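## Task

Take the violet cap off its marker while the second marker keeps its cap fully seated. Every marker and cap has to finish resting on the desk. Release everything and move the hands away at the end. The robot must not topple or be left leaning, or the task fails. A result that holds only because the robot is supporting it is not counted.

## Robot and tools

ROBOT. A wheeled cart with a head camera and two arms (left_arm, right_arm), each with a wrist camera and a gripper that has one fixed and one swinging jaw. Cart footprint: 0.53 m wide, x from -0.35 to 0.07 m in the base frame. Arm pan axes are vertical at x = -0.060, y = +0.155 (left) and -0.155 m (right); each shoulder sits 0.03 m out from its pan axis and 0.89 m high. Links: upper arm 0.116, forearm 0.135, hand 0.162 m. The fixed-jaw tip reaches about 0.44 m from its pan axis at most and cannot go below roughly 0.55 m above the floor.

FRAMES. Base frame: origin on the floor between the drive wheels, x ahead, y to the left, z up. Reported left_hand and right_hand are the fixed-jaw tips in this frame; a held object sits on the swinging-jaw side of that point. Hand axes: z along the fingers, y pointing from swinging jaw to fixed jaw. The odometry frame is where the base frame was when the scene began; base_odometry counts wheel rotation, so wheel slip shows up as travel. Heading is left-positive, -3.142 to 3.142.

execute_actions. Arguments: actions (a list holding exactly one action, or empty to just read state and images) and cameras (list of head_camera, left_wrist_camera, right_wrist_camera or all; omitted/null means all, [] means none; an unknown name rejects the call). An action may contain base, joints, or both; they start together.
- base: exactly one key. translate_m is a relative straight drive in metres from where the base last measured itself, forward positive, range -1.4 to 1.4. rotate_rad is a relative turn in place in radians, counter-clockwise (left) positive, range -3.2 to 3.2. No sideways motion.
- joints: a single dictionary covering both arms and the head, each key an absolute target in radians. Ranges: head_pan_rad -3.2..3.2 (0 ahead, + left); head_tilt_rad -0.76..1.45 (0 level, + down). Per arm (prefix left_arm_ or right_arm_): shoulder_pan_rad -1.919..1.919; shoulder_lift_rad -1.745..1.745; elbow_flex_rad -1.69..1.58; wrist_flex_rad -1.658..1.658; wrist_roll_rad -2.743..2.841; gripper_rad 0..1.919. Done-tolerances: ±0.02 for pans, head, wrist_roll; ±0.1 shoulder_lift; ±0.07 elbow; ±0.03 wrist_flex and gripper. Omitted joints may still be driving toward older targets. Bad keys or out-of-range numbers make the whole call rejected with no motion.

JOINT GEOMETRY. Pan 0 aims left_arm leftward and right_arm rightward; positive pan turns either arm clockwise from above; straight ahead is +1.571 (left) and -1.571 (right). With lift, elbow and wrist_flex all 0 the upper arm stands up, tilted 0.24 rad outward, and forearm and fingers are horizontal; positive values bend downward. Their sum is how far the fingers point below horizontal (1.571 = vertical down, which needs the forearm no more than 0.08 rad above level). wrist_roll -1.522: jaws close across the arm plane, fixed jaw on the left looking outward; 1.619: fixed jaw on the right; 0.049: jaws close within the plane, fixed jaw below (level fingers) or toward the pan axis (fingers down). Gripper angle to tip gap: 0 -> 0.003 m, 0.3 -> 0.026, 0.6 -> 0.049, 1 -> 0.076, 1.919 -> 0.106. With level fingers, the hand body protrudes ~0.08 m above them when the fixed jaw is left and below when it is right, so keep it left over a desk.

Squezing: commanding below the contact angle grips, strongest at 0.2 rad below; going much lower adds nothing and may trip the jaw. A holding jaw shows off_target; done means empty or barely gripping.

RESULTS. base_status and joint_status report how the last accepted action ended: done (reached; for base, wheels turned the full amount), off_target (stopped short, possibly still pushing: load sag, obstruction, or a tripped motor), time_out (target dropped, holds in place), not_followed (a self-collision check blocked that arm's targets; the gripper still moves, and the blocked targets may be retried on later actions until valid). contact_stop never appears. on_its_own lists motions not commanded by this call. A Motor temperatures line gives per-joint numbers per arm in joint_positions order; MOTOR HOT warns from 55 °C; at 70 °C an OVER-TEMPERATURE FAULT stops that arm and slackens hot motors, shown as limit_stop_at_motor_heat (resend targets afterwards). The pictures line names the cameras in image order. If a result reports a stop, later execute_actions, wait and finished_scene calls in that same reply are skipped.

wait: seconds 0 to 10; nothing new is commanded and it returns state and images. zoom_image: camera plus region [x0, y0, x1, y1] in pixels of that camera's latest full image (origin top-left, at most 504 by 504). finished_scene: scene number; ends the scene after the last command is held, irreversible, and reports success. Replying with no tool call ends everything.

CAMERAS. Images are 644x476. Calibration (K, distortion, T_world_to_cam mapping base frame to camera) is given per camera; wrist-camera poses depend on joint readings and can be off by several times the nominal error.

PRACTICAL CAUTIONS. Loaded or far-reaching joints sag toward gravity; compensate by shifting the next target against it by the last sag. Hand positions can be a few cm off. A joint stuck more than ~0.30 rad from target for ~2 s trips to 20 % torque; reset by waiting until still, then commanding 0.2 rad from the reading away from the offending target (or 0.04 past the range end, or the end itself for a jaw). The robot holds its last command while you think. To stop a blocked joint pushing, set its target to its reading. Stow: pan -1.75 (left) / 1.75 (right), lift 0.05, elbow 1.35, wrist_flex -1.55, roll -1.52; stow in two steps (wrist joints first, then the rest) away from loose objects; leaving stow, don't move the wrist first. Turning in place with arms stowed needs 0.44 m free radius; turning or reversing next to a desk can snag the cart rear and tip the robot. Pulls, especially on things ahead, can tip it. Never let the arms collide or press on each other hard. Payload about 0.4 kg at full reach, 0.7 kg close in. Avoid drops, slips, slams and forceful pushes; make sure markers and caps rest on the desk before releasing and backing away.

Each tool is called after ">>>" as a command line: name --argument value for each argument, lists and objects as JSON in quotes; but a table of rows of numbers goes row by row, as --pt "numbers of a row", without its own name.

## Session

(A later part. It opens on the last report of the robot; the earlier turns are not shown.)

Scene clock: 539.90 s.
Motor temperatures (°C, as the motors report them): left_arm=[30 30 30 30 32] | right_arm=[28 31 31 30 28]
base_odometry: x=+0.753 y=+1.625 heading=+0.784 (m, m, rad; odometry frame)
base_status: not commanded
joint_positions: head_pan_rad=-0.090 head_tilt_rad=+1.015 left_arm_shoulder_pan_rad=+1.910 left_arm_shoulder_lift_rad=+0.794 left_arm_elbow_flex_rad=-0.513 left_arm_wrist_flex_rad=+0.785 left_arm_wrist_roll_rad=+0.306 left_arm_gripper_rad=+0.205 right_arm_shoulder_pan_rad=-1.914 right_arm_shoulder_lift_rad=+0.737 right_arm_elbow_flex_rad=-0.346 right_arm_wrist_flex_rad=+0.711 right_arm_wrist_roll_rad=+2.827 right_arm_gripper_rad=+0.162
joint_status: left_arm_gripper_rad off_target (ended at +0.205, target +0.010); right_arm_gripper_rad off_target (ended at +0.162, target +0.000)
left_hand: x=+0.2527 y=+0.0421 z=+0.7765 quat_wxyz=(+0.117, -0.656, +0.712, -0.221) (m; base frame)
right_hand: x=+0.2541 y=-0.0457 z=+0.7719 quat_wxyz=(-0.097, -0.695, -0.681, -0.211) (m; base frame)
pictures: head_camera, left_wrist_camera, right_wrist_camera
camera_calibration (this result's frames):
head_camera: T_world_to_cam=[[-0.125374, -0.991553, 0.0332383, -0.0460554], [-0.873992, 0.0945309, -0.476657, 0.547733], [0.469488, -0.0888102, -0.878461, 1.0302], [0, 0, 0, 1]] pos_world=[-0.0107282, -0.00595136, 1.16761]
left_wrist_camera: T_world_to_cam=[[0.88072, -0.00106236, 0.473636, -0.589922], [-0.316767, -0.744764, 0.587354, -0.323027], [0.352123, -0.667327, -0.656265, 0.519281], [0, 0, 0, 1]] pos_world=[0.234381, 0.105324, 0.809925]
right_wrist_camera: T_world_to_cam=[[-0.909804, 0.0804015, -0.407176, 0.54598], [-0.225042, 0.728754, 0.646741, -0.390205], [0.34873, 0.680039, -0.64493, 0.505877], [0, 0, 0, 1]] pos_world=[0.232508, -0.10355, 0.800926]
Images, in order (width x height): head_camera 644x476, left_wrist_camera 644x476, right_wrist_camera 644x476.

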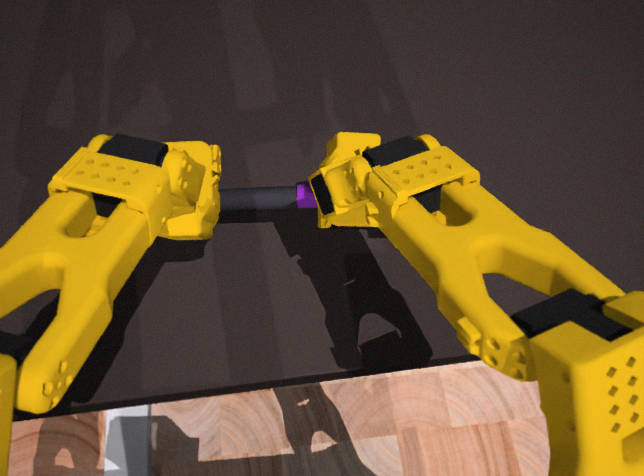

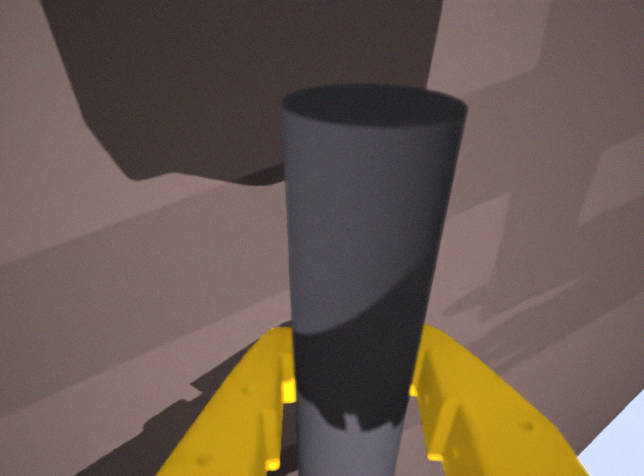

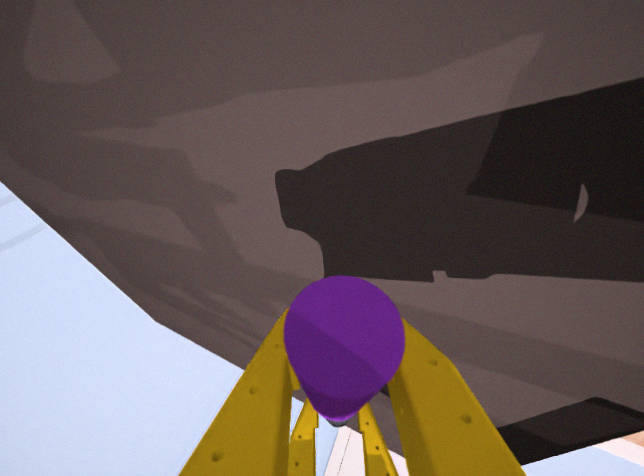

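>>> execute_actions --actions '[{"joints": {"left_arm_shoulder_pan_rad": 1.85, "right_arm_shoulder_pan_rad": -1.855}}]'

Scene clock: 560.93 s.
Motor temperatures (°C, as the motors report them): left_arm=[30 30 30 30 32] | right_arm=[28 31 31 30 28]
base_odometry: x=+0.753 y=+1.625 heading=+0.784 (m, m, rad; odometry frame)
base_status: not commanded
joint_positions: head_pan_rad=-0.090 head_tilt_rad=+1.015 left_arm_shoulder_pan_rad=+1.899 left_arm_shoulder_lift_rad=+0.794 left_arm_elbow_flex_rad=-0.513 left_arm_wrist_flex_rad=+0.785 left_arm_wrist_roll_rad=+0.306 left_arm_gripper_rad=+0.205 right_arm_shoulder_pan_rad=-1.906 right_arm_shoulder_lift_rad=+0.737 right_arm_elbow_flex_rad=-0.346 right_arm_wrist_flex_rad=+0.711 right_arm_wrist_roll_rad=+2.827 right_arm_gripper_rad=+0.162
joint_status: left_arm_shoulder_pan_rad off_target (ended at +1.899, target +1.850); right_arm_shoulder_pan_rad off_target (ended at -1.907, target -1.855)
left_hand: x=+0.2539 y=+0.0455 z=+0.7765 quat_wxyz=(+0.118, -0.660, +0.709, -0.220) (m; base frame)
right_hand: x=+0.2549 y=-0.0481 z=+0.7719 quat_wxyz=(-0.098, -0.697, -0.678, -0.210) (m; base frame)
pictures: head_camera, left_wrist_camera, right_wrist_camera
camera_calibration (this result's frames):
head_camera: T_world_to_cam=[[-0.125374, -0.991553, 0.0332383, -0.0460554], [-0.873992, 0.0945309, -0.476657, 0.547733], [0.469488, -0.0888103, -0.878461, 1.0302], [0, 0, 0, 1]] pos_world=[-0.0107282, -0.00595136, 1.16761]
left_wrist_camera: T_world_to_cam=[[0.880681, 0.00839457, 0.473636, -0.59139], [-0.308752, -0.748122, 0.587354, -0.322025], [0.359268, -0.663508, -0.656265, 0.519117], [0, 0, 0, 1]] pos_world=[0.234897, 0.108488, 0.809925]
right_wrist_camera: T_world_to_cam=[[-0.909161, 0.0873772, -0.407176, 0.5471], [-0.219446, 0.730459, 0.646741, -0.389605], [0.353935, 0.677344, -0.64493, 0.505771], [0, 0, 0, 1]] pos_world=[0.232894, -0.105795, 0.800926]
Images, in order (width x height): head_camera 644x476, left_wrist_camera 644x476, right_wrist_camera 644x476.

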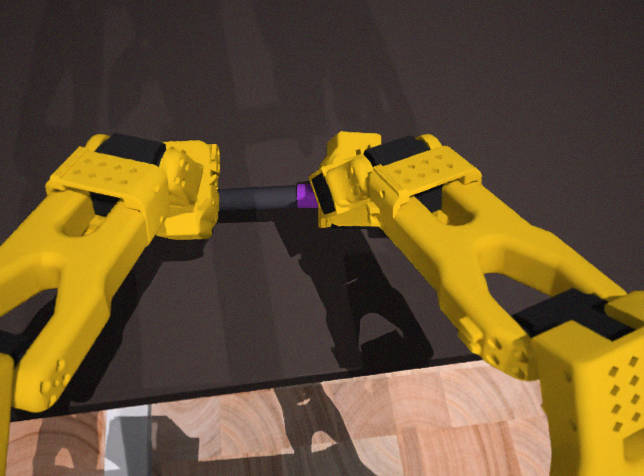

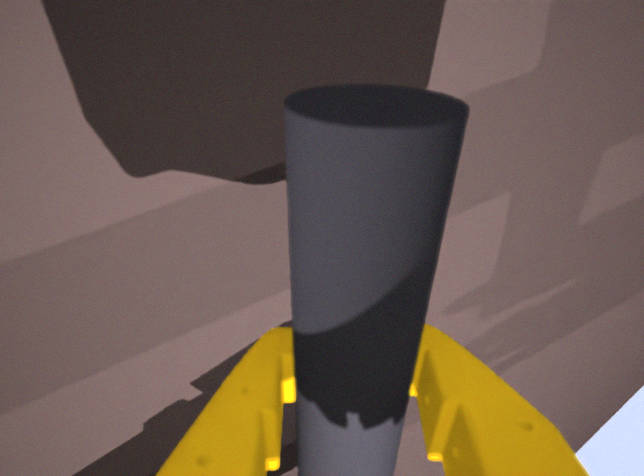

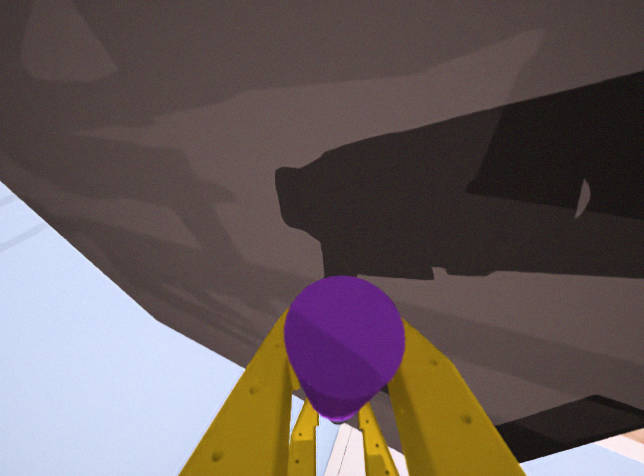

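>>> execute_actions --actions '[{"joints": {"left_arm_shoulder_pan_rad": 1.79, "right_arm_shoulder_pan_rad": -1.795}}]'

Scene clock: 562.70 s.
Motor temperatures (°C, as the motors report them): left_arm=[30 30 30 30 32] | right_arm=[28 31 31 30 28]
base_odometry: x=+0.753 y=+1.625 heading=+0.784 (m, m, rad; odometry frame)
base_status: not commanded
joint_positions: head_pan_rad=-0.090 head_tilt_rad=+1.015 left_arm_shoulder_pan_rad=+1.798 left_arm_shoulder_lift_rad=+0.794 left_arm_elbow_flex_rad=-0.515 left_arm_wrist_flex_rad=+0.784 left_arm_wrist_roll_rad=+0.306 left_arm_gripper_rad=+0.205 right_arm_shoulder_pan_rad=-1.800 right_arm_shoulder_lift_rad=+0.737 right_arm_elbow_flex_rad=-0.346 right_arm_wrist_flex_rad=+0.711 right_arm_wrist_roll_rad=+2.827 right_arm_gripper_rad=+0.162
joint_status: all done
left_hand: x=+0.2638 y=+0.0776 z=+0.7769 quat_wxyz=(+0.130, -0.694, +0.674, -0.215) (m; base frame)
right_hand: x=+0.2645 y=-0.0820 z=+0.7719 quat_wxyz=(-0.109, -0.732, -0.640, -0.205) (m; base frame)
pictures: head_camera, left_wrist_camera, right_wrist_camera
camera_calibration (this result's frames):
head_camera: T_world_to_cam=[[-0.12537, -0.991553, 0.0332375, -0.0460543], [-0.873982, 0.0945257, -0.476676, 0.547755], [0.469507, -0.0888096, -0.878451, 1.03019], [0, 0, 0, 1]] pos_world=[-0.0107286, -0.00595115, 1.16761]
left_wrist_camera: T_world_to_cam=[[0.873903, 0.0976903, 0.476183, -0.607738], [-0.233314, -0.775091, 0.587196, -0.312817], [0.426448, -0.624252, -0.654562, 0.515074], [0, 0, 0, 1]] pos_world=[0.238467, 0.138444, 0.810227]
right_wrist_camera: T_world_to_cam=[[-0.894842, 0.182938, -0.407176, 0.562771], [-0.141047, 0.749555, 0.646741, -0.381941], [0.423514, 0.636162, -0.64493, 0.503563], [0, 0, 0, 1]] pos_world=[0.236454, -0.137014, 0.800926]
Images, in order (width x height): head_camera 644x476, left_wrist_camera 644x476, right_wrist_camera 644x476.

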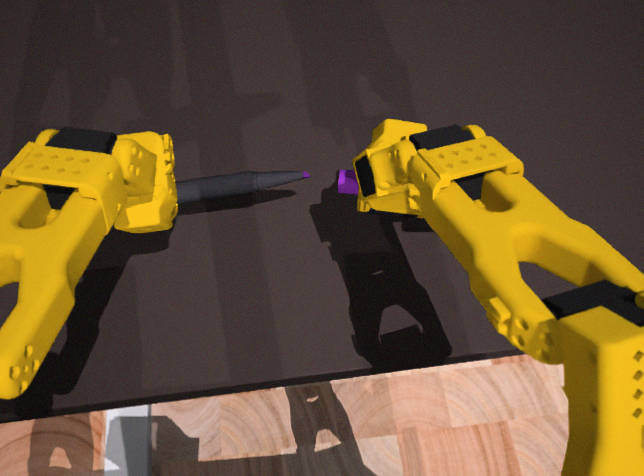

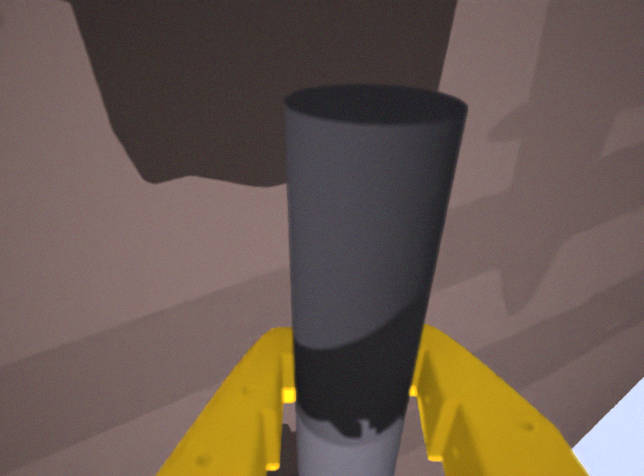

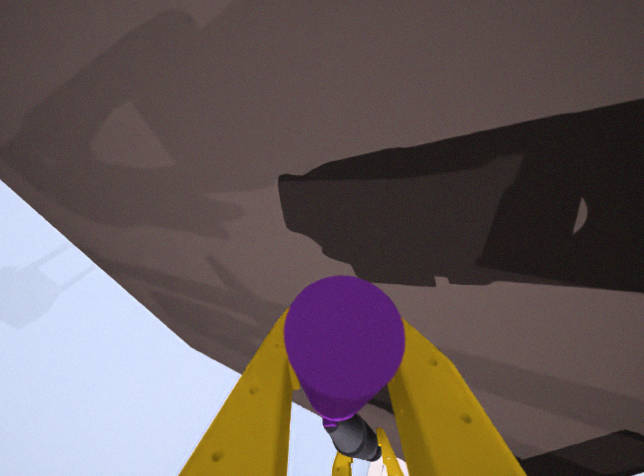

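>>> zoom_image --camera "right_wrist_camera" --region '[260, 260, 440, 476]'

>>> zoom_image --camera "head_camera" --region '[160, 110, 420, 260]'

Region (260, 260, 440, 476) of right_wrist_camera's 644x476 image, scaled by 2.333.

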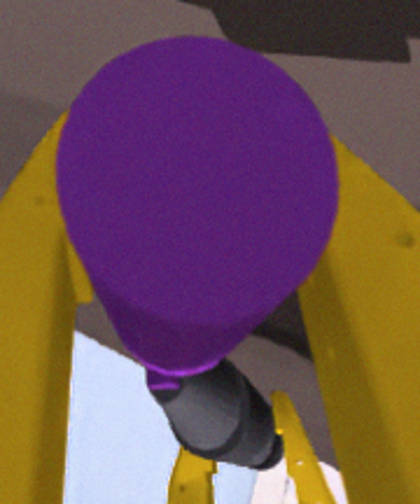

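Region (160, 110, 420, 260) of head_camera's 644x476 image, scaled by 1.938; it fills the top 291 rows of this view, and the rest is white.

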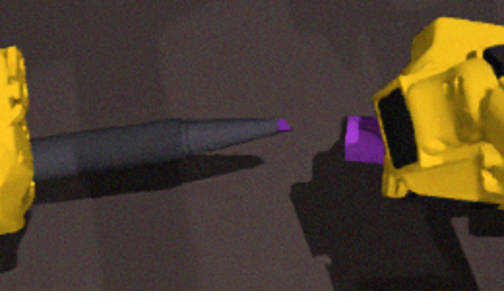

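>>> execute_actions --actions '[{"joints": {"left_arm_shoulder_pan_rad": 1.70, "left_arm_elbow_flex_rad": -0.895, "left_arm_wrist_flex_rad": 1.343, "left_arm_wrist_roll_rad": 1.6, "right_arm_shoulder_pan_rad": -1.70, "right_arm_elbow_flex_rad": -0.778, "right_arm_wrist_flex_rad": 0.944, "right_arm_wrist_roll_rad": 1.55}}]'

Scene clock: 674.40 s.
Motor temperatures (°C, as the motors report them): left_arm=[30 31 30 30 32] | right_arm=[28 31 30 30 28]
base_odometry: x=+0.753 y=+1.625 heading=+0.784 (m, m, rad; odometry frame)
base_status: not commanded
joint_positions: head_pan_rad=-0.090 head_tilt_rad=+1.015 left_arm_shoulder_pan_rad=+1.708 left_arm_shoulder_lift_rad=+0.794 left_arm_elbow_flex_rad=-0.857 left_arm_wrist_flex_rad=+1.336 left_arm_wrist_roll_rad=+1.590 left_arm_gripper_rad=+0.205 right_arm_shoulder_pan_rad=-1.707 right_arm_shoulder_lift_rad=+0.737 right_arm_elbow_flex_rad=-0.742 right_arm_wrist_flex_rad=+0.941 right_arm_wrist_roll_rad=+1.556 right_arm_gripper_rad=+0.162
joint_status: all done
left_hand: x=+0.2477 y=+0.1045 z=+0.8133 quat_wxyz=(-0.008, -0.985, +0.082, -0.148) (m; base frame)
right_hand: x=+0.2943 y=-0.1146 z=+0.8347 quat_wxyz=(+0.031, -0.950, -0.035, -0.310) (m; base frame)
pictures: head_camera, left_wrist_camera, right_wrist_camera
camera_calibration (this result's frames):
head_camera: T_world_to_cam=[[-0.12537, -0.991553, 0.0332375, -0.0460543], [-0.873982, 0.0945257, -0.476676, 0.547756], [0.469508, -0.0888097, -0.878451, 1.03019], [0, 0, 0, 1]] pos_world=[-0.0107286, -0.00595115, 1.16761]
left_wrist_camera: T_world_to_cam=[[0.12367, 0.992283, 0.00899028, -0.141272], [0.641382, -0.0868431, 0.762291, -0.748058], [0.757189, -0.0885062, -0.647172, 0.418563], [0, 0, 0, 1]] pos_world=[0.180331, 0.112263, 0.84239]
right_wrist_camera: T_world_to_cam=[[-0.0687837, 0.995664, 0.0626261, 0.0789407], [0.338338, -0.0357731, 0.940344, -0.870098], [0.938507, 0.0858691, -0.334411, 0.0783314], [0, 0, 0, 1]] pos_world=[0.226303, -0.116451, 0.839443]
Images, in order (width x height): head_camera 644x476, left_wrist_camera 644x476, right_wrist_camera 644x476.

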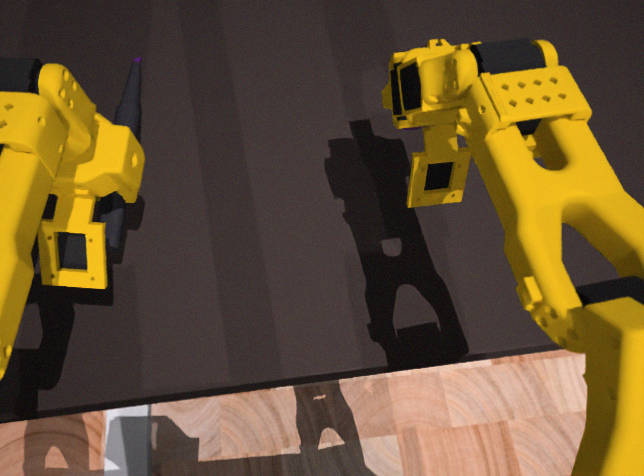

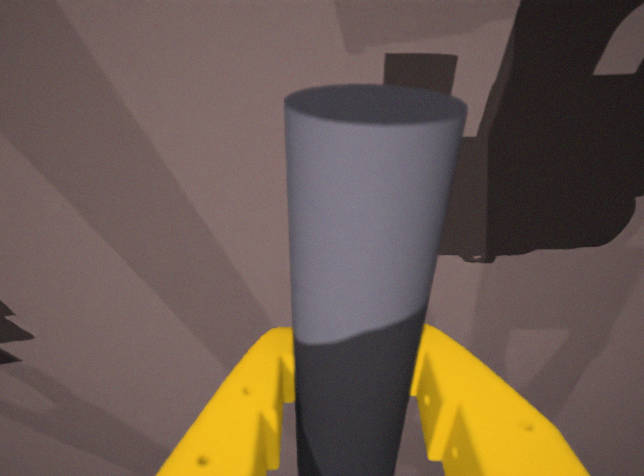

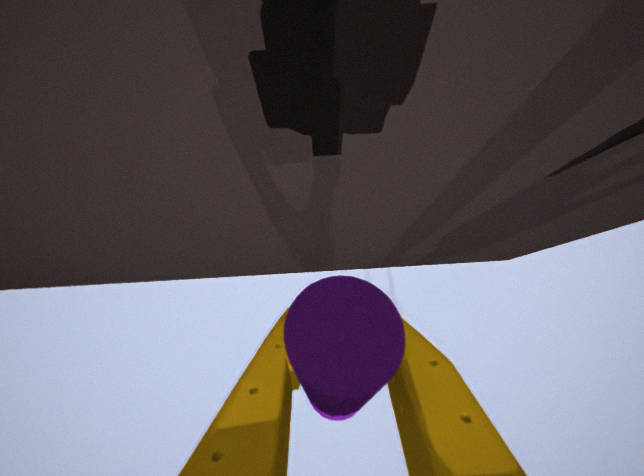

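>>> execute_actions --actions '[{"joints": {"left_arm_shoulder_lift_rad": 1.035, "right_arm_shoulder_lift_rad": 1.02}}]'

Scene clock: 682.93 s.
Motor temperatures (°C, as the motors report them): left_arm=[30 31 30 30 32] | right_arm=[28 31 30 30 28]
base_odometry: x=+0.753 y=+1.625 heading=+0.784 (m, m, rad; odometry frame)
base_status: not commanded
joint_positions: head_pan_rad=-0.090 head_tilt_rad=+1.015 left_arm_shoulder_pan_rad=+1.708 left_arm_shoulder_lift_rad=+1.060 left_arm_elbow_flex_rad=-0.861 left_arm_wrist_flex_rad=+1.336 left_arm_wrist_roll_rad=+1.590 left_arm_gripper_rad=+0.205 right_arm_shoulder_pan_rad=-1.707 right_arm_shoulder_lift_rad=+1.046 right_arm_elbow_flex_rad=-0.745 right_arm_wrist_flex_rad=+0.941 right_arm_wrist_roll_rad=+1.556 right_arm_gripper_rad=+0.162
joint_status: all done
left_hand: x=+0.2176 y=+0.1086 z=+0.7426 quat_wxyz=(-0.001, -0.996, +0.083, -0.018) (m; base frame)
right_hand: x=+0.2618 y=-0.1191 z=+0.7391 quat_wxyz=(+0.016, -0.986, -0.036, -0.163) (m; base frame)
pictures: head_camera, left_wrist_camera, right_wrist_camera
camera_calibration (this result's frames):
head_camera: T_world_to_cam=[[-0.125369, -0.991553, 0.0332375, -0.0460543], [-0.873982, 0.0945255, -0.476676, 0.547756], [0.469508, -0.0888096, -0.878451, 1.03019], [0, 0, 0, 1]] pos_world=[-0.0107286, -0.00595115, 1.16761]
left_wrist_camera: T_world_to_cam=[[0.126414, 0.991905, 0.0120117, -0.143826], [0.815274, -0.110786, 0.568379, -0.565717], [0.565109, -0.0620586, -0.822679, 0.565232], [0, 0, 0, 1]] pos_world=[0.159978, 0.115066, 0.788274]
right_wrist_camera: T_world_to_cam=[[-0.0531997, 0.997797, 0.0396265, 0.100295], [0.603209, 0.000486248, 0.797583, -0.72887], [0.795807, 0.0663343, -0.601906, 0.309976], [0, 0, 0, 1]] pos_world=[0.198316, -0.120282, 0.763937]
Images, in order (width x height): head_camera 644x476, left_wrist_camera 644x476, right_wrist_camera 644x476.

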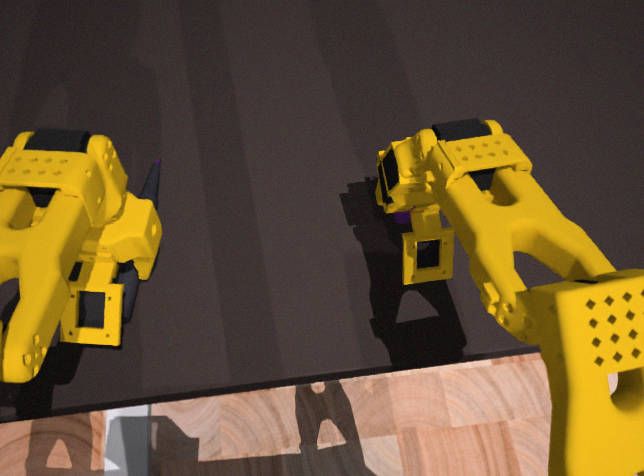

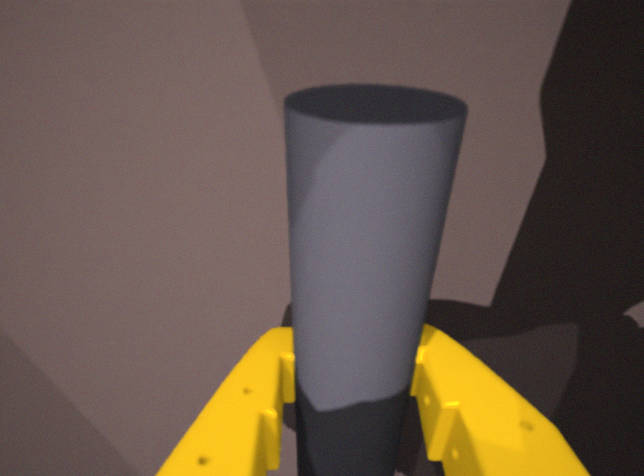

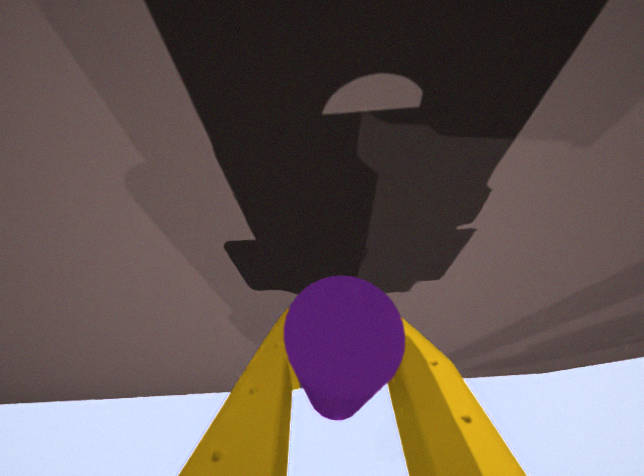

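>>> execute_actions --actions '[{"joints": {"left_arm_shoulder_lift_rad": 1.07, "right_arm_shoulder_lift_rad": 1.06}}]'

Scene clock: 688.00 s.
Motor temperatures (°C, as the motors report them): left_arm=[30 31 30 30 32] | right_arm=[28 31 30 30 28]
base_odometry: x=+0.753 y=+1.625 heading=+0.784 (m, m, rad; odometry frame)
base_status: not commanded
joint_positions: head_pan_rad=-0.090 head_tilt_rad=+1.015 left_arm_shoulder_pan_rad=+1.708 left_arm_shoulder_lift_rad=+1.091 left_arm_elbow_flex_rad=-0.865 left_arm_wrist_flex_rad=+1.336 left_arm_wrist_roll_rad=+1.590 left_arm_gripper_rad=+0.205 right_arm_shoulder_pan_rad=-1.707 right_arm_shoulder_lift_rad=+1.084 right_arm_elbow_flex_rad=-0.746 right_arm_wrist_flex_rad=+0.941 right_arm_wrist_roll_rad=+1.556 right_arm_gripper_rad=+0.162
joint_status: all done
left_hand: x=+0.2134 y=+0.1092 z=+0.7353 quat_wxyz=(+0.000, -0.997, +0.083, -0.004) (m; base frame)
right_hand: x=+0.2560 y=-0.1199 z=+0.7282 quat_wxyz=(+0.014, -0.989, -0.036, -0.145) (m; base frame)
pictures: head_camera, left_wrist_camera, right_wrist_camera
camera_calibration (this result's frames):
head_camera: T_world_to_cam=[[-0.125369, -0.991553, 0.0332375, -0.0460543], [-0.873982, 0.0945256, -0.476676, 0.547756], [0.469508, -0.0888096, -0.878451, 1.03019], [0, 0, 0, 1]] pos_world=[-0.0107286, -0.00595115, 1.16761]
left_wrist_camera: T_world_to_cam=[[0.126747, 0.991859, 0.012285, -0.144049], [0.830508, -0.112884, 0.545448, -0.544326], [0.542394, -0.0589309, -0.838055, 0.577492], [0, 0, 0, 1]] pos_world=[0.157097, 0.115462, 0.78264]
right_wrist_camera: T_world_to_cam=[[-0.0518102, 0.997988, 0.0365585, 0.103111], [0.631893, 0.00441297, 0.775043, -0.707163], [0.773322, 0.0632562, -0.63085, 0.334573], [0, 0, 0, 1]] pos_world=[0.193461, -0.120947, 0.755378]
Images, in order (width x height): head_camera 644x476, left_wrist_camera 644x476, right_wrist_camera 644x476.

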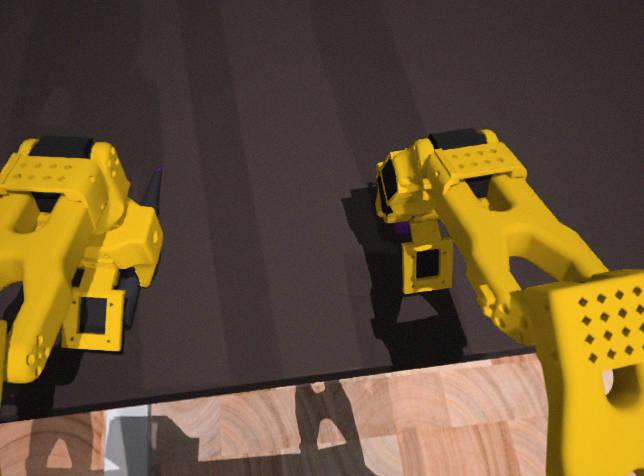

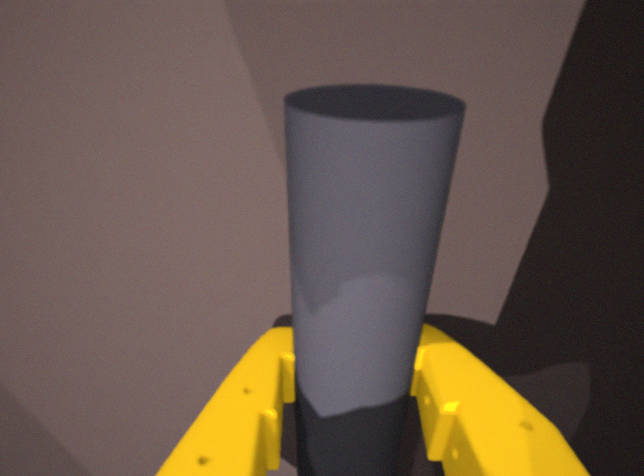

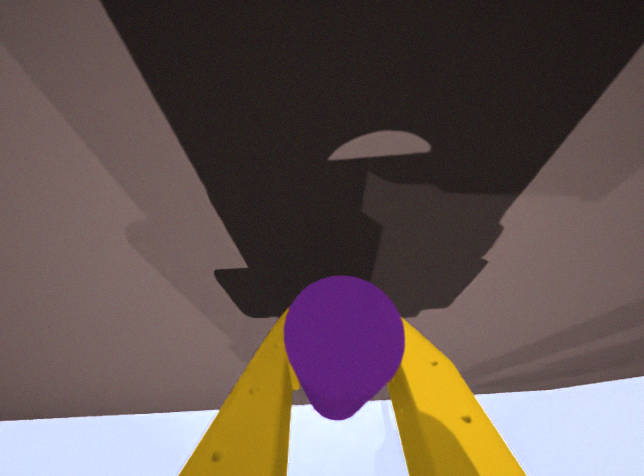

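>>> zoom_image --camera "head_camera" --region '[320, 120, 520, 320]'

Region (320, 120, 520, 320) of head_camera's 644x476 image, scaled by 2.520.

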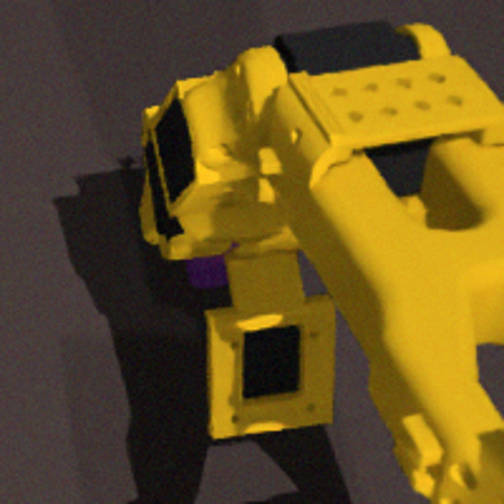

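>>> execute_actions --actions '[{"joints": {"left_arm_shoulder_lift_rad": 1.08, "right_arm_shoulder_lift_rad": 1.076}}]'

Scene clock: 701.73 s.
Motor temperatures (°C, as the motors report them): left_arm=[30 31 30 30 32] | right_arm=[28 31 31 30 28]
base_odometry: x=+0.753 y=+1.625 heading=+0.784 (m, m, rad; odometry frame)
base_status: not commanded
joint_positions: head_pan_rad=-0.090 head_tilt_rad=+1.015 left_arm_shoulder_pan_rad=+1.708 left_arm_shoulder_lift_rad=+1.096 left_arm_elbow_flex_rad=-0.868 left_arm_wrist_flex_rad=+1.336 left_arm_wrist_roll_rad=+1.590 left_arm_gripper_rad=+0.205 right_arm_shoulder_pan_rad=-1.707 right_arm_shoulder_lift_rad=+1.099 right_arm_elbow_flex_rad=-0.746 right_arm_wrist_flex_rad=+0.941 right_arm_wrist_roll_rad=+1.556 right_arm_gripper_rad=+0.162
joint_status: all done
left_hand: x=+0.2133 y=+0.1092 z=+0.7346 quat_wxyz=(+0.000, -0.997, +0.083, -0.003) (m; base frame)
right_hand: x=+0.2535 y=-0.1202 z=+0.7238 quat_wxyz=(+0.014, -0.990, -0.036, -0.137) (m; base frame)
pictures: head_camera, left_wrist_camera, right_wrist_camera
camera_calibration (this result's frames):
head_camera: T_world_to_cam=[[-0.12537, -0.991553, 0.0332375, -0.0460543], [-0.873982, 0.0945257, -0.476676, 0.547756], [0.469508, -0.0888097, -0.878451, 1.03019], [0, 0, 0, 1]] pos_world=[-0.0107286, -0.00595115, 1.16761]
left_wrist_camera: T_world_to_cam=[[0.126765, 0.991856, 0.0122999, -0.144056], [0.831336, -0.112998, 0.544161, -0.543014], [0.54112, -0.0587555, -0.83889, 0.577839], [0, 0, 0, 1]] pos_world=[0.157009, 0.115474, 0.782003]
right_wrist_camera: T_world_to_cam=[[-0.0512644, 0.998062, 0.0352653, 0.104295], [0.643599, 0.0060154, 0.765339, -0.697896], [0.763644, 0.0619313, -0.64266, 0.344642], [0, 0, 0, 1]] pos_world=[0.191328, -0.121239, 0.751938]
Images, in order (width x height): head_camera 644x476, left_wrist_camera 644x476, right_wrist_camera 644x476.

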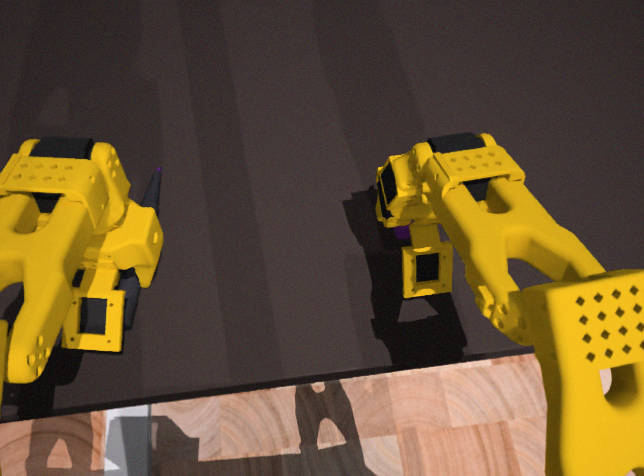

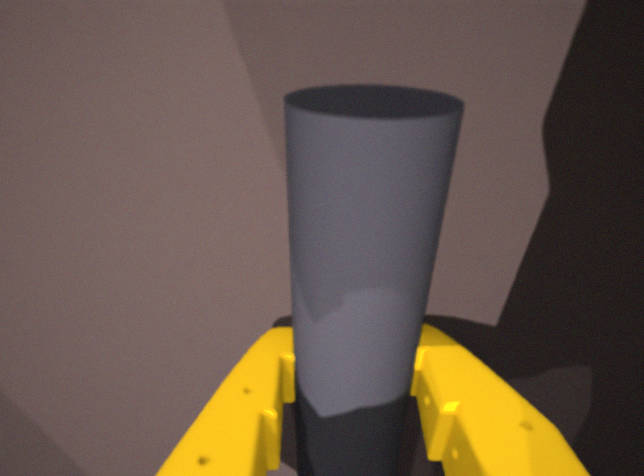

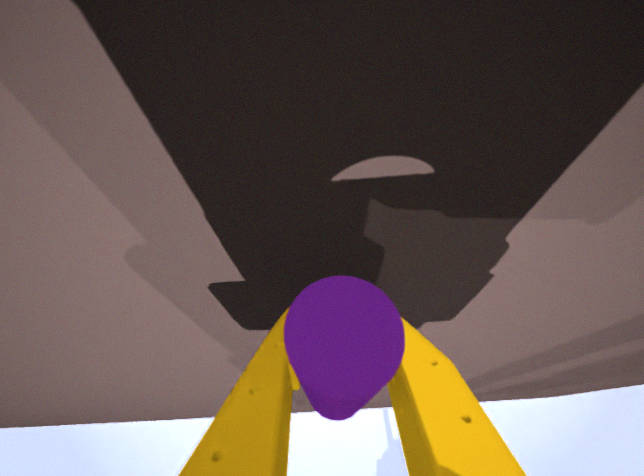

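>>> execute_actions --actions '[{"joints": {"left_arm_gripper_rad": 0.6, "right_arm_shoulder_lift_rad": 1.088}}]'

Scene clock: 704.70 s.
Motor temperatures (°C, as the motors report them): left_arm=[30 31 30 30 32] | right_arm=[28 31 31 30 28]
base_odometry: x=+0.753 y=+1.625 heading=+0.784 (m, m, rad; odometry frame)
base_status: not commanded
joint_positions: head_pan_rad=-0.090 head_tilt_rad=+1.015 left_arm_shoulder_pan_rad=+1.708 left_arm_shoulder_lift_rad=+1.102 left_arm_elbow_flex_rad=-0.869 left_arm_wrist_flex_rad=+1.336 left_arm_wrist_roll_rad=+1.590 left_arm_gripper_rad=+0.591 right_arm_shoulder_pan_rad=-1.707 right_arm_shoulder_lift_rad=+1.106 right_arm_elbow_flex_rad=-0.749 right_arm_wrist_flex_rad=+0.941 right_arm_wrist_roll_rad=+1.556 right_arm_gripper_rad=+0.162
joint_status: all done
left_hand: x=+0.2126 y=+0.1093 z=+0.7333 quat_wxyz=(+0.000, -0.997, +0.083, -0.001) (m; base frame)
right_hand: x=+0.2530 y=-0.1203 z=+0.7226 quat_wxyz=(+0.014, -0.990, -0.036, -0.135) (m; base frame)
pictures: head_camera, left_wrist_camera, right_wrist_camera
camera_calibration (this result's frames):
head_camera: T_world_to_cam=[[-0.125368, -0.991553, 0.0332375, -0.0460542], [-0.873982, 0.0945245, -0.476676, 0.547756], [0.469508, -0.0888091, -0.87845, 1.03019], [0, 0, 0, 1]] pos_world=[-0.0107286, -0.00595111, 1.16761]
left_wrist_camera: T_world_to_cam=[[0.126822, 0.991849, 0.0123445, -0.14409], [0.833808, -0.113338, 0.540295, -0.539372], [0.53729, -0.0582281, -0.841385, 0.579708], [0, 0, 0, 1]] pos_world=[0.156536, 0.11554, 0.780956]
right_wrist_camera: T_world_to_cam=[[-0.0511576, 0.998077, 0.0350057, 0.104538], [0.645922, 0.00633346, 0.763377, -0.69581], [0.761687, 0.0616634, -0.645004, 0.346355], [0, 0, 0, 1]] pos_world=[0.190973, -0.121287, 0.750906]
Images, in order (width x height): head_camera 644x476, left_wrist_camera 644x476, right_wrist_camera 644x476.

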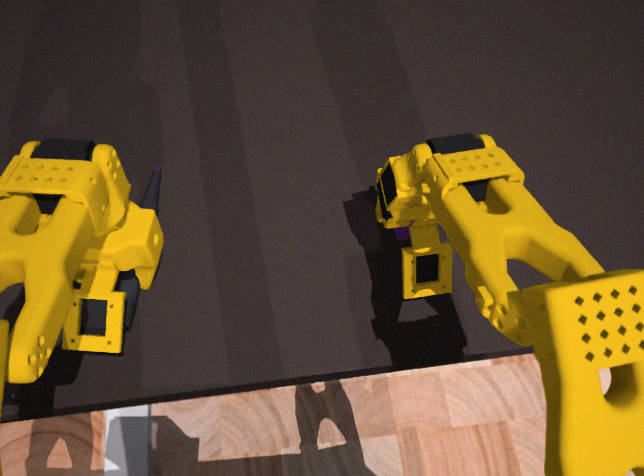

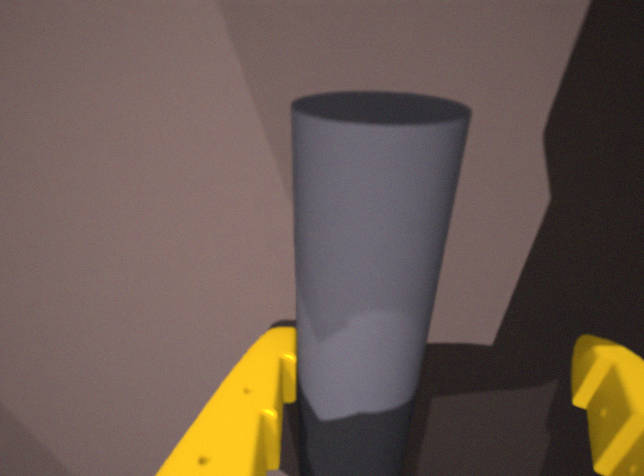

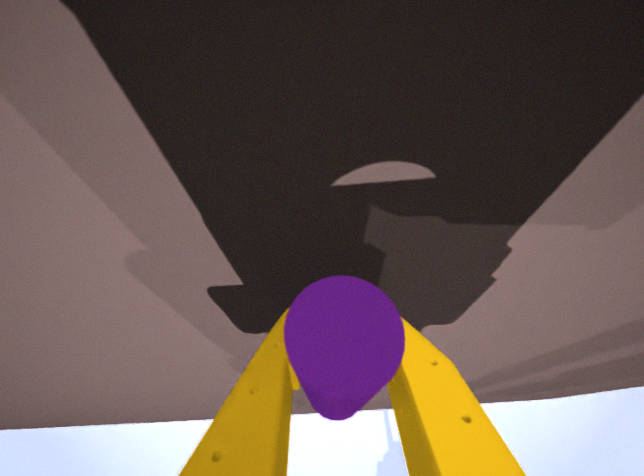

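>>> execute_actions --actions '[{"joints": {"left_arm_shoulder_lift_rad": 0.86, "left_arm_wrist_flex_rad": 1.55, "right_arm_gripper_rad": 0.26}}]'

Scene clock: 711.50 s.
Motor temperatures (°C, as the motors report them): left_arm=[30 31 30 30 32] | right_arm=[29 31 31 30 28]
base_odometry: x=+0.753 y=+1.625 heading=+0.784 (m, m, rad; odometry frame)
base_status: not commanded
joint_positions: head_pan_rad=-0.090 head_tilt_rad=+1.015 left_arm_shoulder_pan_rad=+1.708 left_arm_shoulder_lift_rad=+0.921 left_arm_elbow_flex_rad=-0.869 left_arm_wrist_flex_rad=+1.540 left_arm_wrist_roll_rad=+1.590 left_arm_gripper_rad=+0.593 right_arm_shoulder_pan_rad=-1.705 right_arm_shoulder_lift_rad=+1.106 right_arm_elbow_flex_rad=-0.752 right_arm_wrist_flex_rad=+0.941 right_arm_wrist_roll_rad=+1.556 right_arm_gripper_rad=+0.251
joint_status: all done
left_hand: x=+0.2050 y=+0.1104 z=+0.7776 quat_wxyz=(+0.001, -0.996, +0.083, +0.010) (m; base frame)
right_hand: x=+0.2537 y=-0.1207 z=+0.7232 quat_wxyz=(+0.014, -0.990, -0.035, -0.137) (m; base frame)
pictures: head_camera, left_wrist_camera, right_wrist_camera
camera_calibration (this result's frames):
head_camera: T_world_to_cam=[[-0.125368, -0.991553, 0.0332375, -0.0460542], [-0.873982, 0.0945245, -0.476676, 0.547756], [0.469508, -0.0888091, -0.87845, 1.03019], [0, 0, 0, 1]] pos_world=[-0.0107286, -0.0059511, 1.16761]
left_wrist_camera: T_world_to_cam=[[0.127105, 0.99181, 0.0125634, -0.144935], [0.845902, -0.115004, 0.520791, -0.543945], [0.517971, -0.055568, -0.853592, 0.634235], [0, 0, 0, 1]] pos_world=[0.150031, 0.116435, 0.82648]
right_wrist_camera: T_world_to_cam=[[-0.0497333, 0.99814, 0.0352653, 0.10441], [0.643607, 0.00502813, 0.765339, -0.697619], [0.763738, 0.0607599, -0.64266, 0.343899], [0, 0, 0, 1]] pos_world=[0.191536, -0.121603, 0.751244]
Images, in order (width x height): head_camera 644x476, left_wrist_camera 644x476, right_wrist_camera 644x476.

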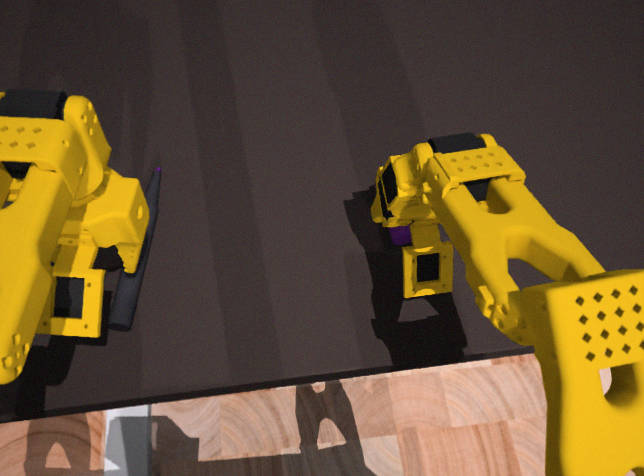

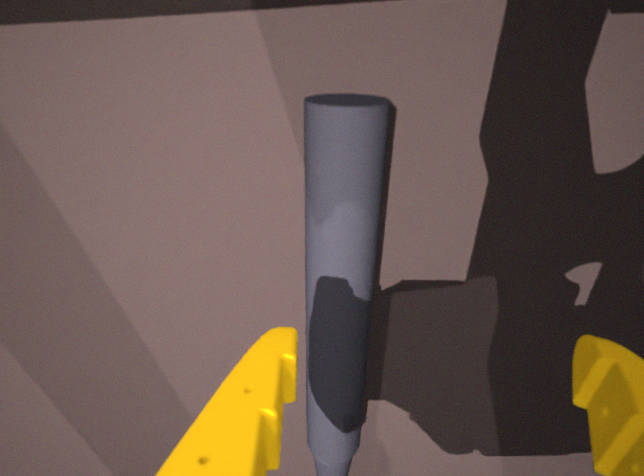

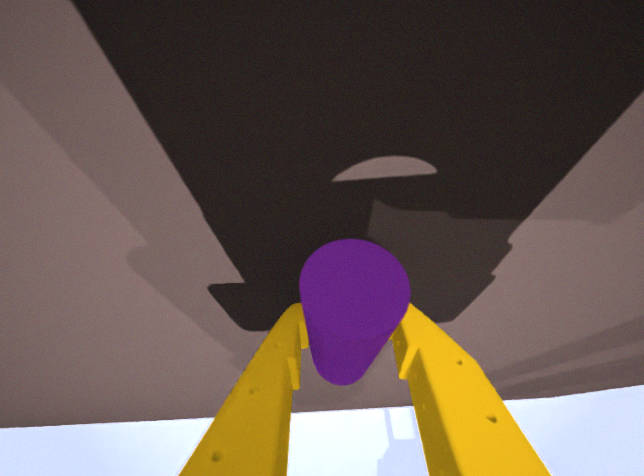

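>>> execute_actions --actions '[{"joints": {"right_arm_gripper_rad": 0.6, "left_arm_shoulder_lift_rad": 0.7}}]'

Scene clock: 713.30 s.
Motor temperatures (°C, as the motors report them): left_arm=[30 31 30 30 32] | right_arm=[29 31 31 30 28]
base_odometry: x=+0.753 y=+1.625 heading=+0.784 (m, m, rad; odometry frame)
base_status: not commanded
joint_positions: head_pan_rad=-0.090 head_tilt_rad=+1.015 left_arm_shoulder_pan_rad=+1.708 left_arm_shoulder_lift_rad=+0.760 left_arm_elbow_flex_rad=-0.869 left_arm_wrist_flex_rad=+1.542 left_arm_wrist_roll_rad=+1.590 left_arm_gripper_rad=+0.593 right_arm_shoulder_pan_rad=-1.705 right_arm_shoulder_lift_rad=+1.109 right_arm_elbow_flex_rad=-0.752 right_arm_wrist_flex_rad=+0.941 right_arm_wrist_roll_rad=+1.556 right_arm_gripper_rad=+0.592
joint_status: all done
left_hand: x=+0.2202 y=+0.1083 z=+0.8172 quat_wxyz=(-0.004, -0.994, +0.083, -0.069) (m; base frame)
right_hand: x=+0.2532 y=-0.1208 z=+0.7223 quat_wxyz=(+0.013, -0.990, -0.035, -0.135) (m; base frame)
pictures: head_camera, left_wrist_camera, right_wrist_camera
camera_calibration (this result's frames):
head_camera: T_world_to_cam=[[-0.125368, -0.991553, 0.0332375, -0.0460542], [-0.873982, 0.0945244, -0.476676, 0.547756], [0.469508, -0.088809, -0.87845, 1.03019], [0, 0, 0, 1]] pos_world=[-0.0107286, -0.0059511, 1.16761]
left_wrist_camera: T_world_to_cam=[[0.125246, 0.992066, 0.0109154, -0.143561], [0.753204, -0.10224, 0.649792, -0.664103], [0.645753, -0.0731625, -0.760033, 0.557418], [0, 0, 0, 1]] pos_world=[0.158231, 0.115306, 0.856752]
right_wrist_camera: T_world_to_cam=[[-0.0496265, 0.998154, 0.0350057, 0.104647], [0.645931, 0.00534262, 0.763377, -0.695748], [0.761781, 0.060495, -0.645004, 0.345896], [0, 0, 0, 1]] pos_world=[0.191101, -0.121662, 0.750559]
Images, in order (width x height): head_camera 644x476, left_wrist_camera 644x476, right_wrist_camera 644x476.

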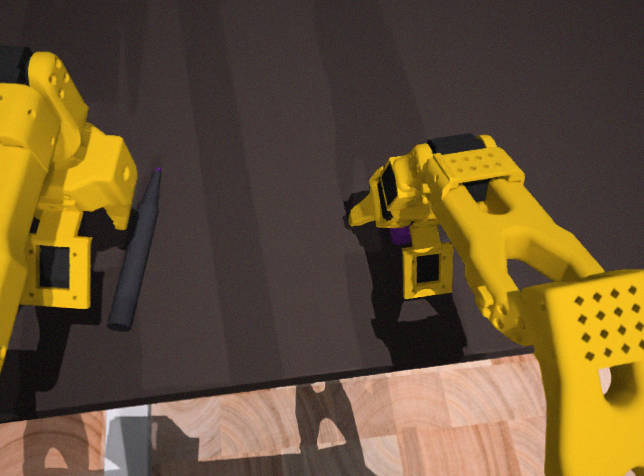

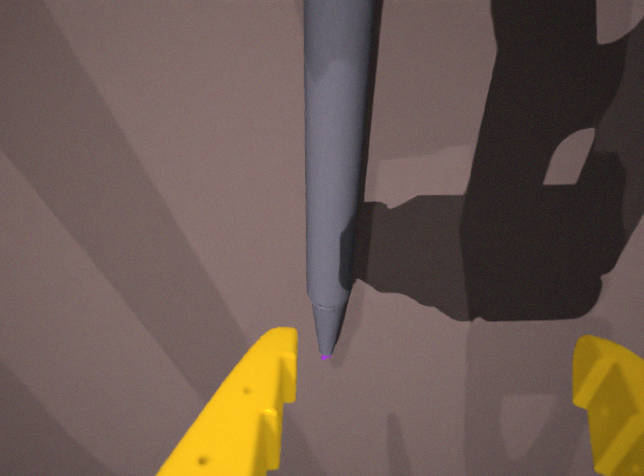

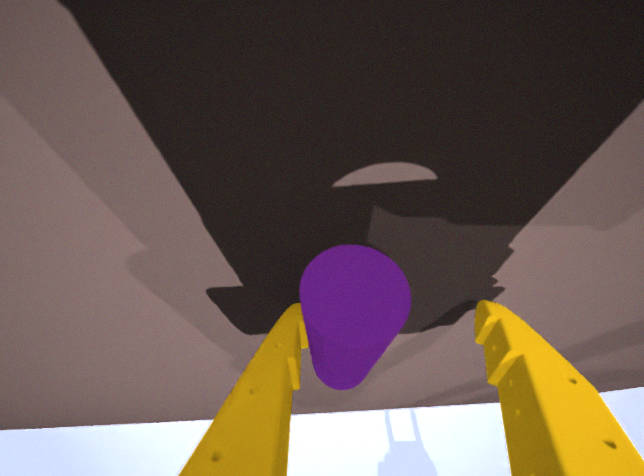

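>>> execute_actions --actions '[{"joints": {"right_arm_shoulder_lift_rad": 0.7, "left_arm_shoulder_lift_rad": 0.55}}]'

Scene clock: 720.10 s.
Motor temperatures (°C, as the motors report them): left_arm=[30 31 30 30 32] | right_arm=[29 31 31 30 28]
base_odometry: x=+0.753 y=+1.625 heading=+0.784 (m, m, rad; odometry frame)
base_status: not commanded
joint_positions: head_pan_rad=-0.090 head_tilt_rad=+1.015 left_arm_shoulder_pan_rad=+1.708 left_arm_shoulder_lift_rad=+0.608 left_arm_elbow_flex_rad=-0.869 left_arm_wrist_flex_rad=+1.542 left_arm_wrist_roll_rad=+1.590 left_arm_gripper_rad=+0.593 right_arm_shoulder_pan_rad=-1.705 right_arm_shoulder_lift_rad=+0.765 right_arm_elbow_flex_rad=-0.752 right_arm_wrist_flex_rad=+0.941 right_arm_wrist_roll_rad=+1.556 right_arm_gripper_rad=+0.592
joint_status: all done
left_hand: x=+0.2288 y=+0.1071 z=+0.8565 quat_wxyz=(-0.008, -0.986, +0.082, -0.144) (m; base frame)
right_hand: x=+0.2940 y=-0.1152 z=+0.8282 quat_wxyz=(+0.030, -0.952, -0.034, -0.302) (m; base frame)
pictures: head_camera, left_wrist_camera, right_wrist_camera
camera_calibration (this result's frames):
head_camera: T_world_to_cam=[[-0.125368, -0.991553, 0.0332375, -0.0460542], [-0.873982, 0.0945244, -0.476676, 0.547756], [0.469508, -0.088809, -0.87845, 1.03019], [0, 0, 0, 1]] pos_world=[-0.0107286, -0.0059511, 1.16761]
left_wrist_camera: T_world_to_cam=[[0.123739, 0.992273, 0.00908848, -0.142004], [0.647155, -0.087638, 0.757304, -0.76559], [0.752249, -0.0878261, -0.652999, 0.467124], [0, 0, 0, 1]] pos_world=[0.161633, 0.114838, 0.886107]
right_wrist_camera: T_world_to_cam=[[-0.0662185, 0.995909, 0.0614885, 0.0801368], [0.35396, -0.0341705, 0.934636, -0.86354], [0.932914, 0.0836547, -0.350249, 0.090993], [0, 0, 0, 1]] pos_world=[0.226076, -0.116929, 0.834038]
Images, in order (width x height): head_camera 644x476, left_wrist_camera 644x476, right_wrist_camera 644x476.

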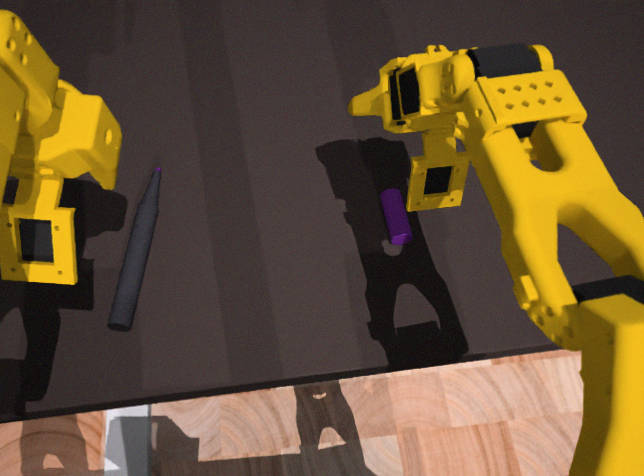

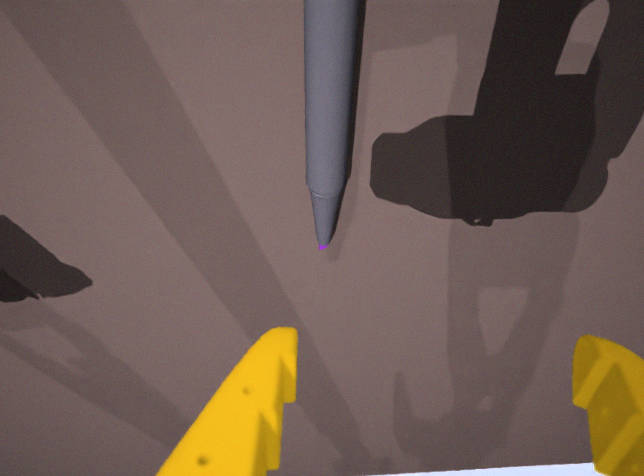

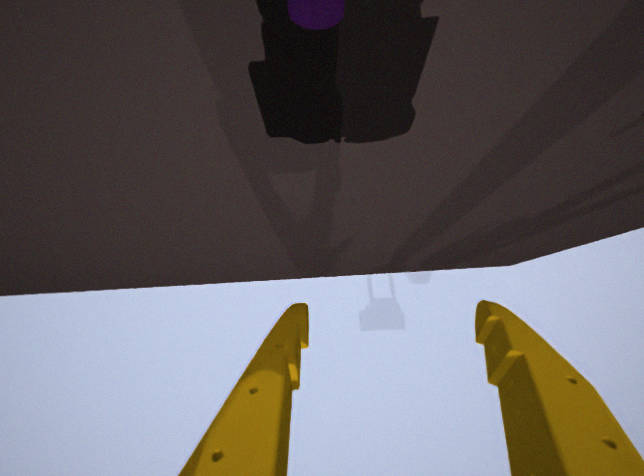

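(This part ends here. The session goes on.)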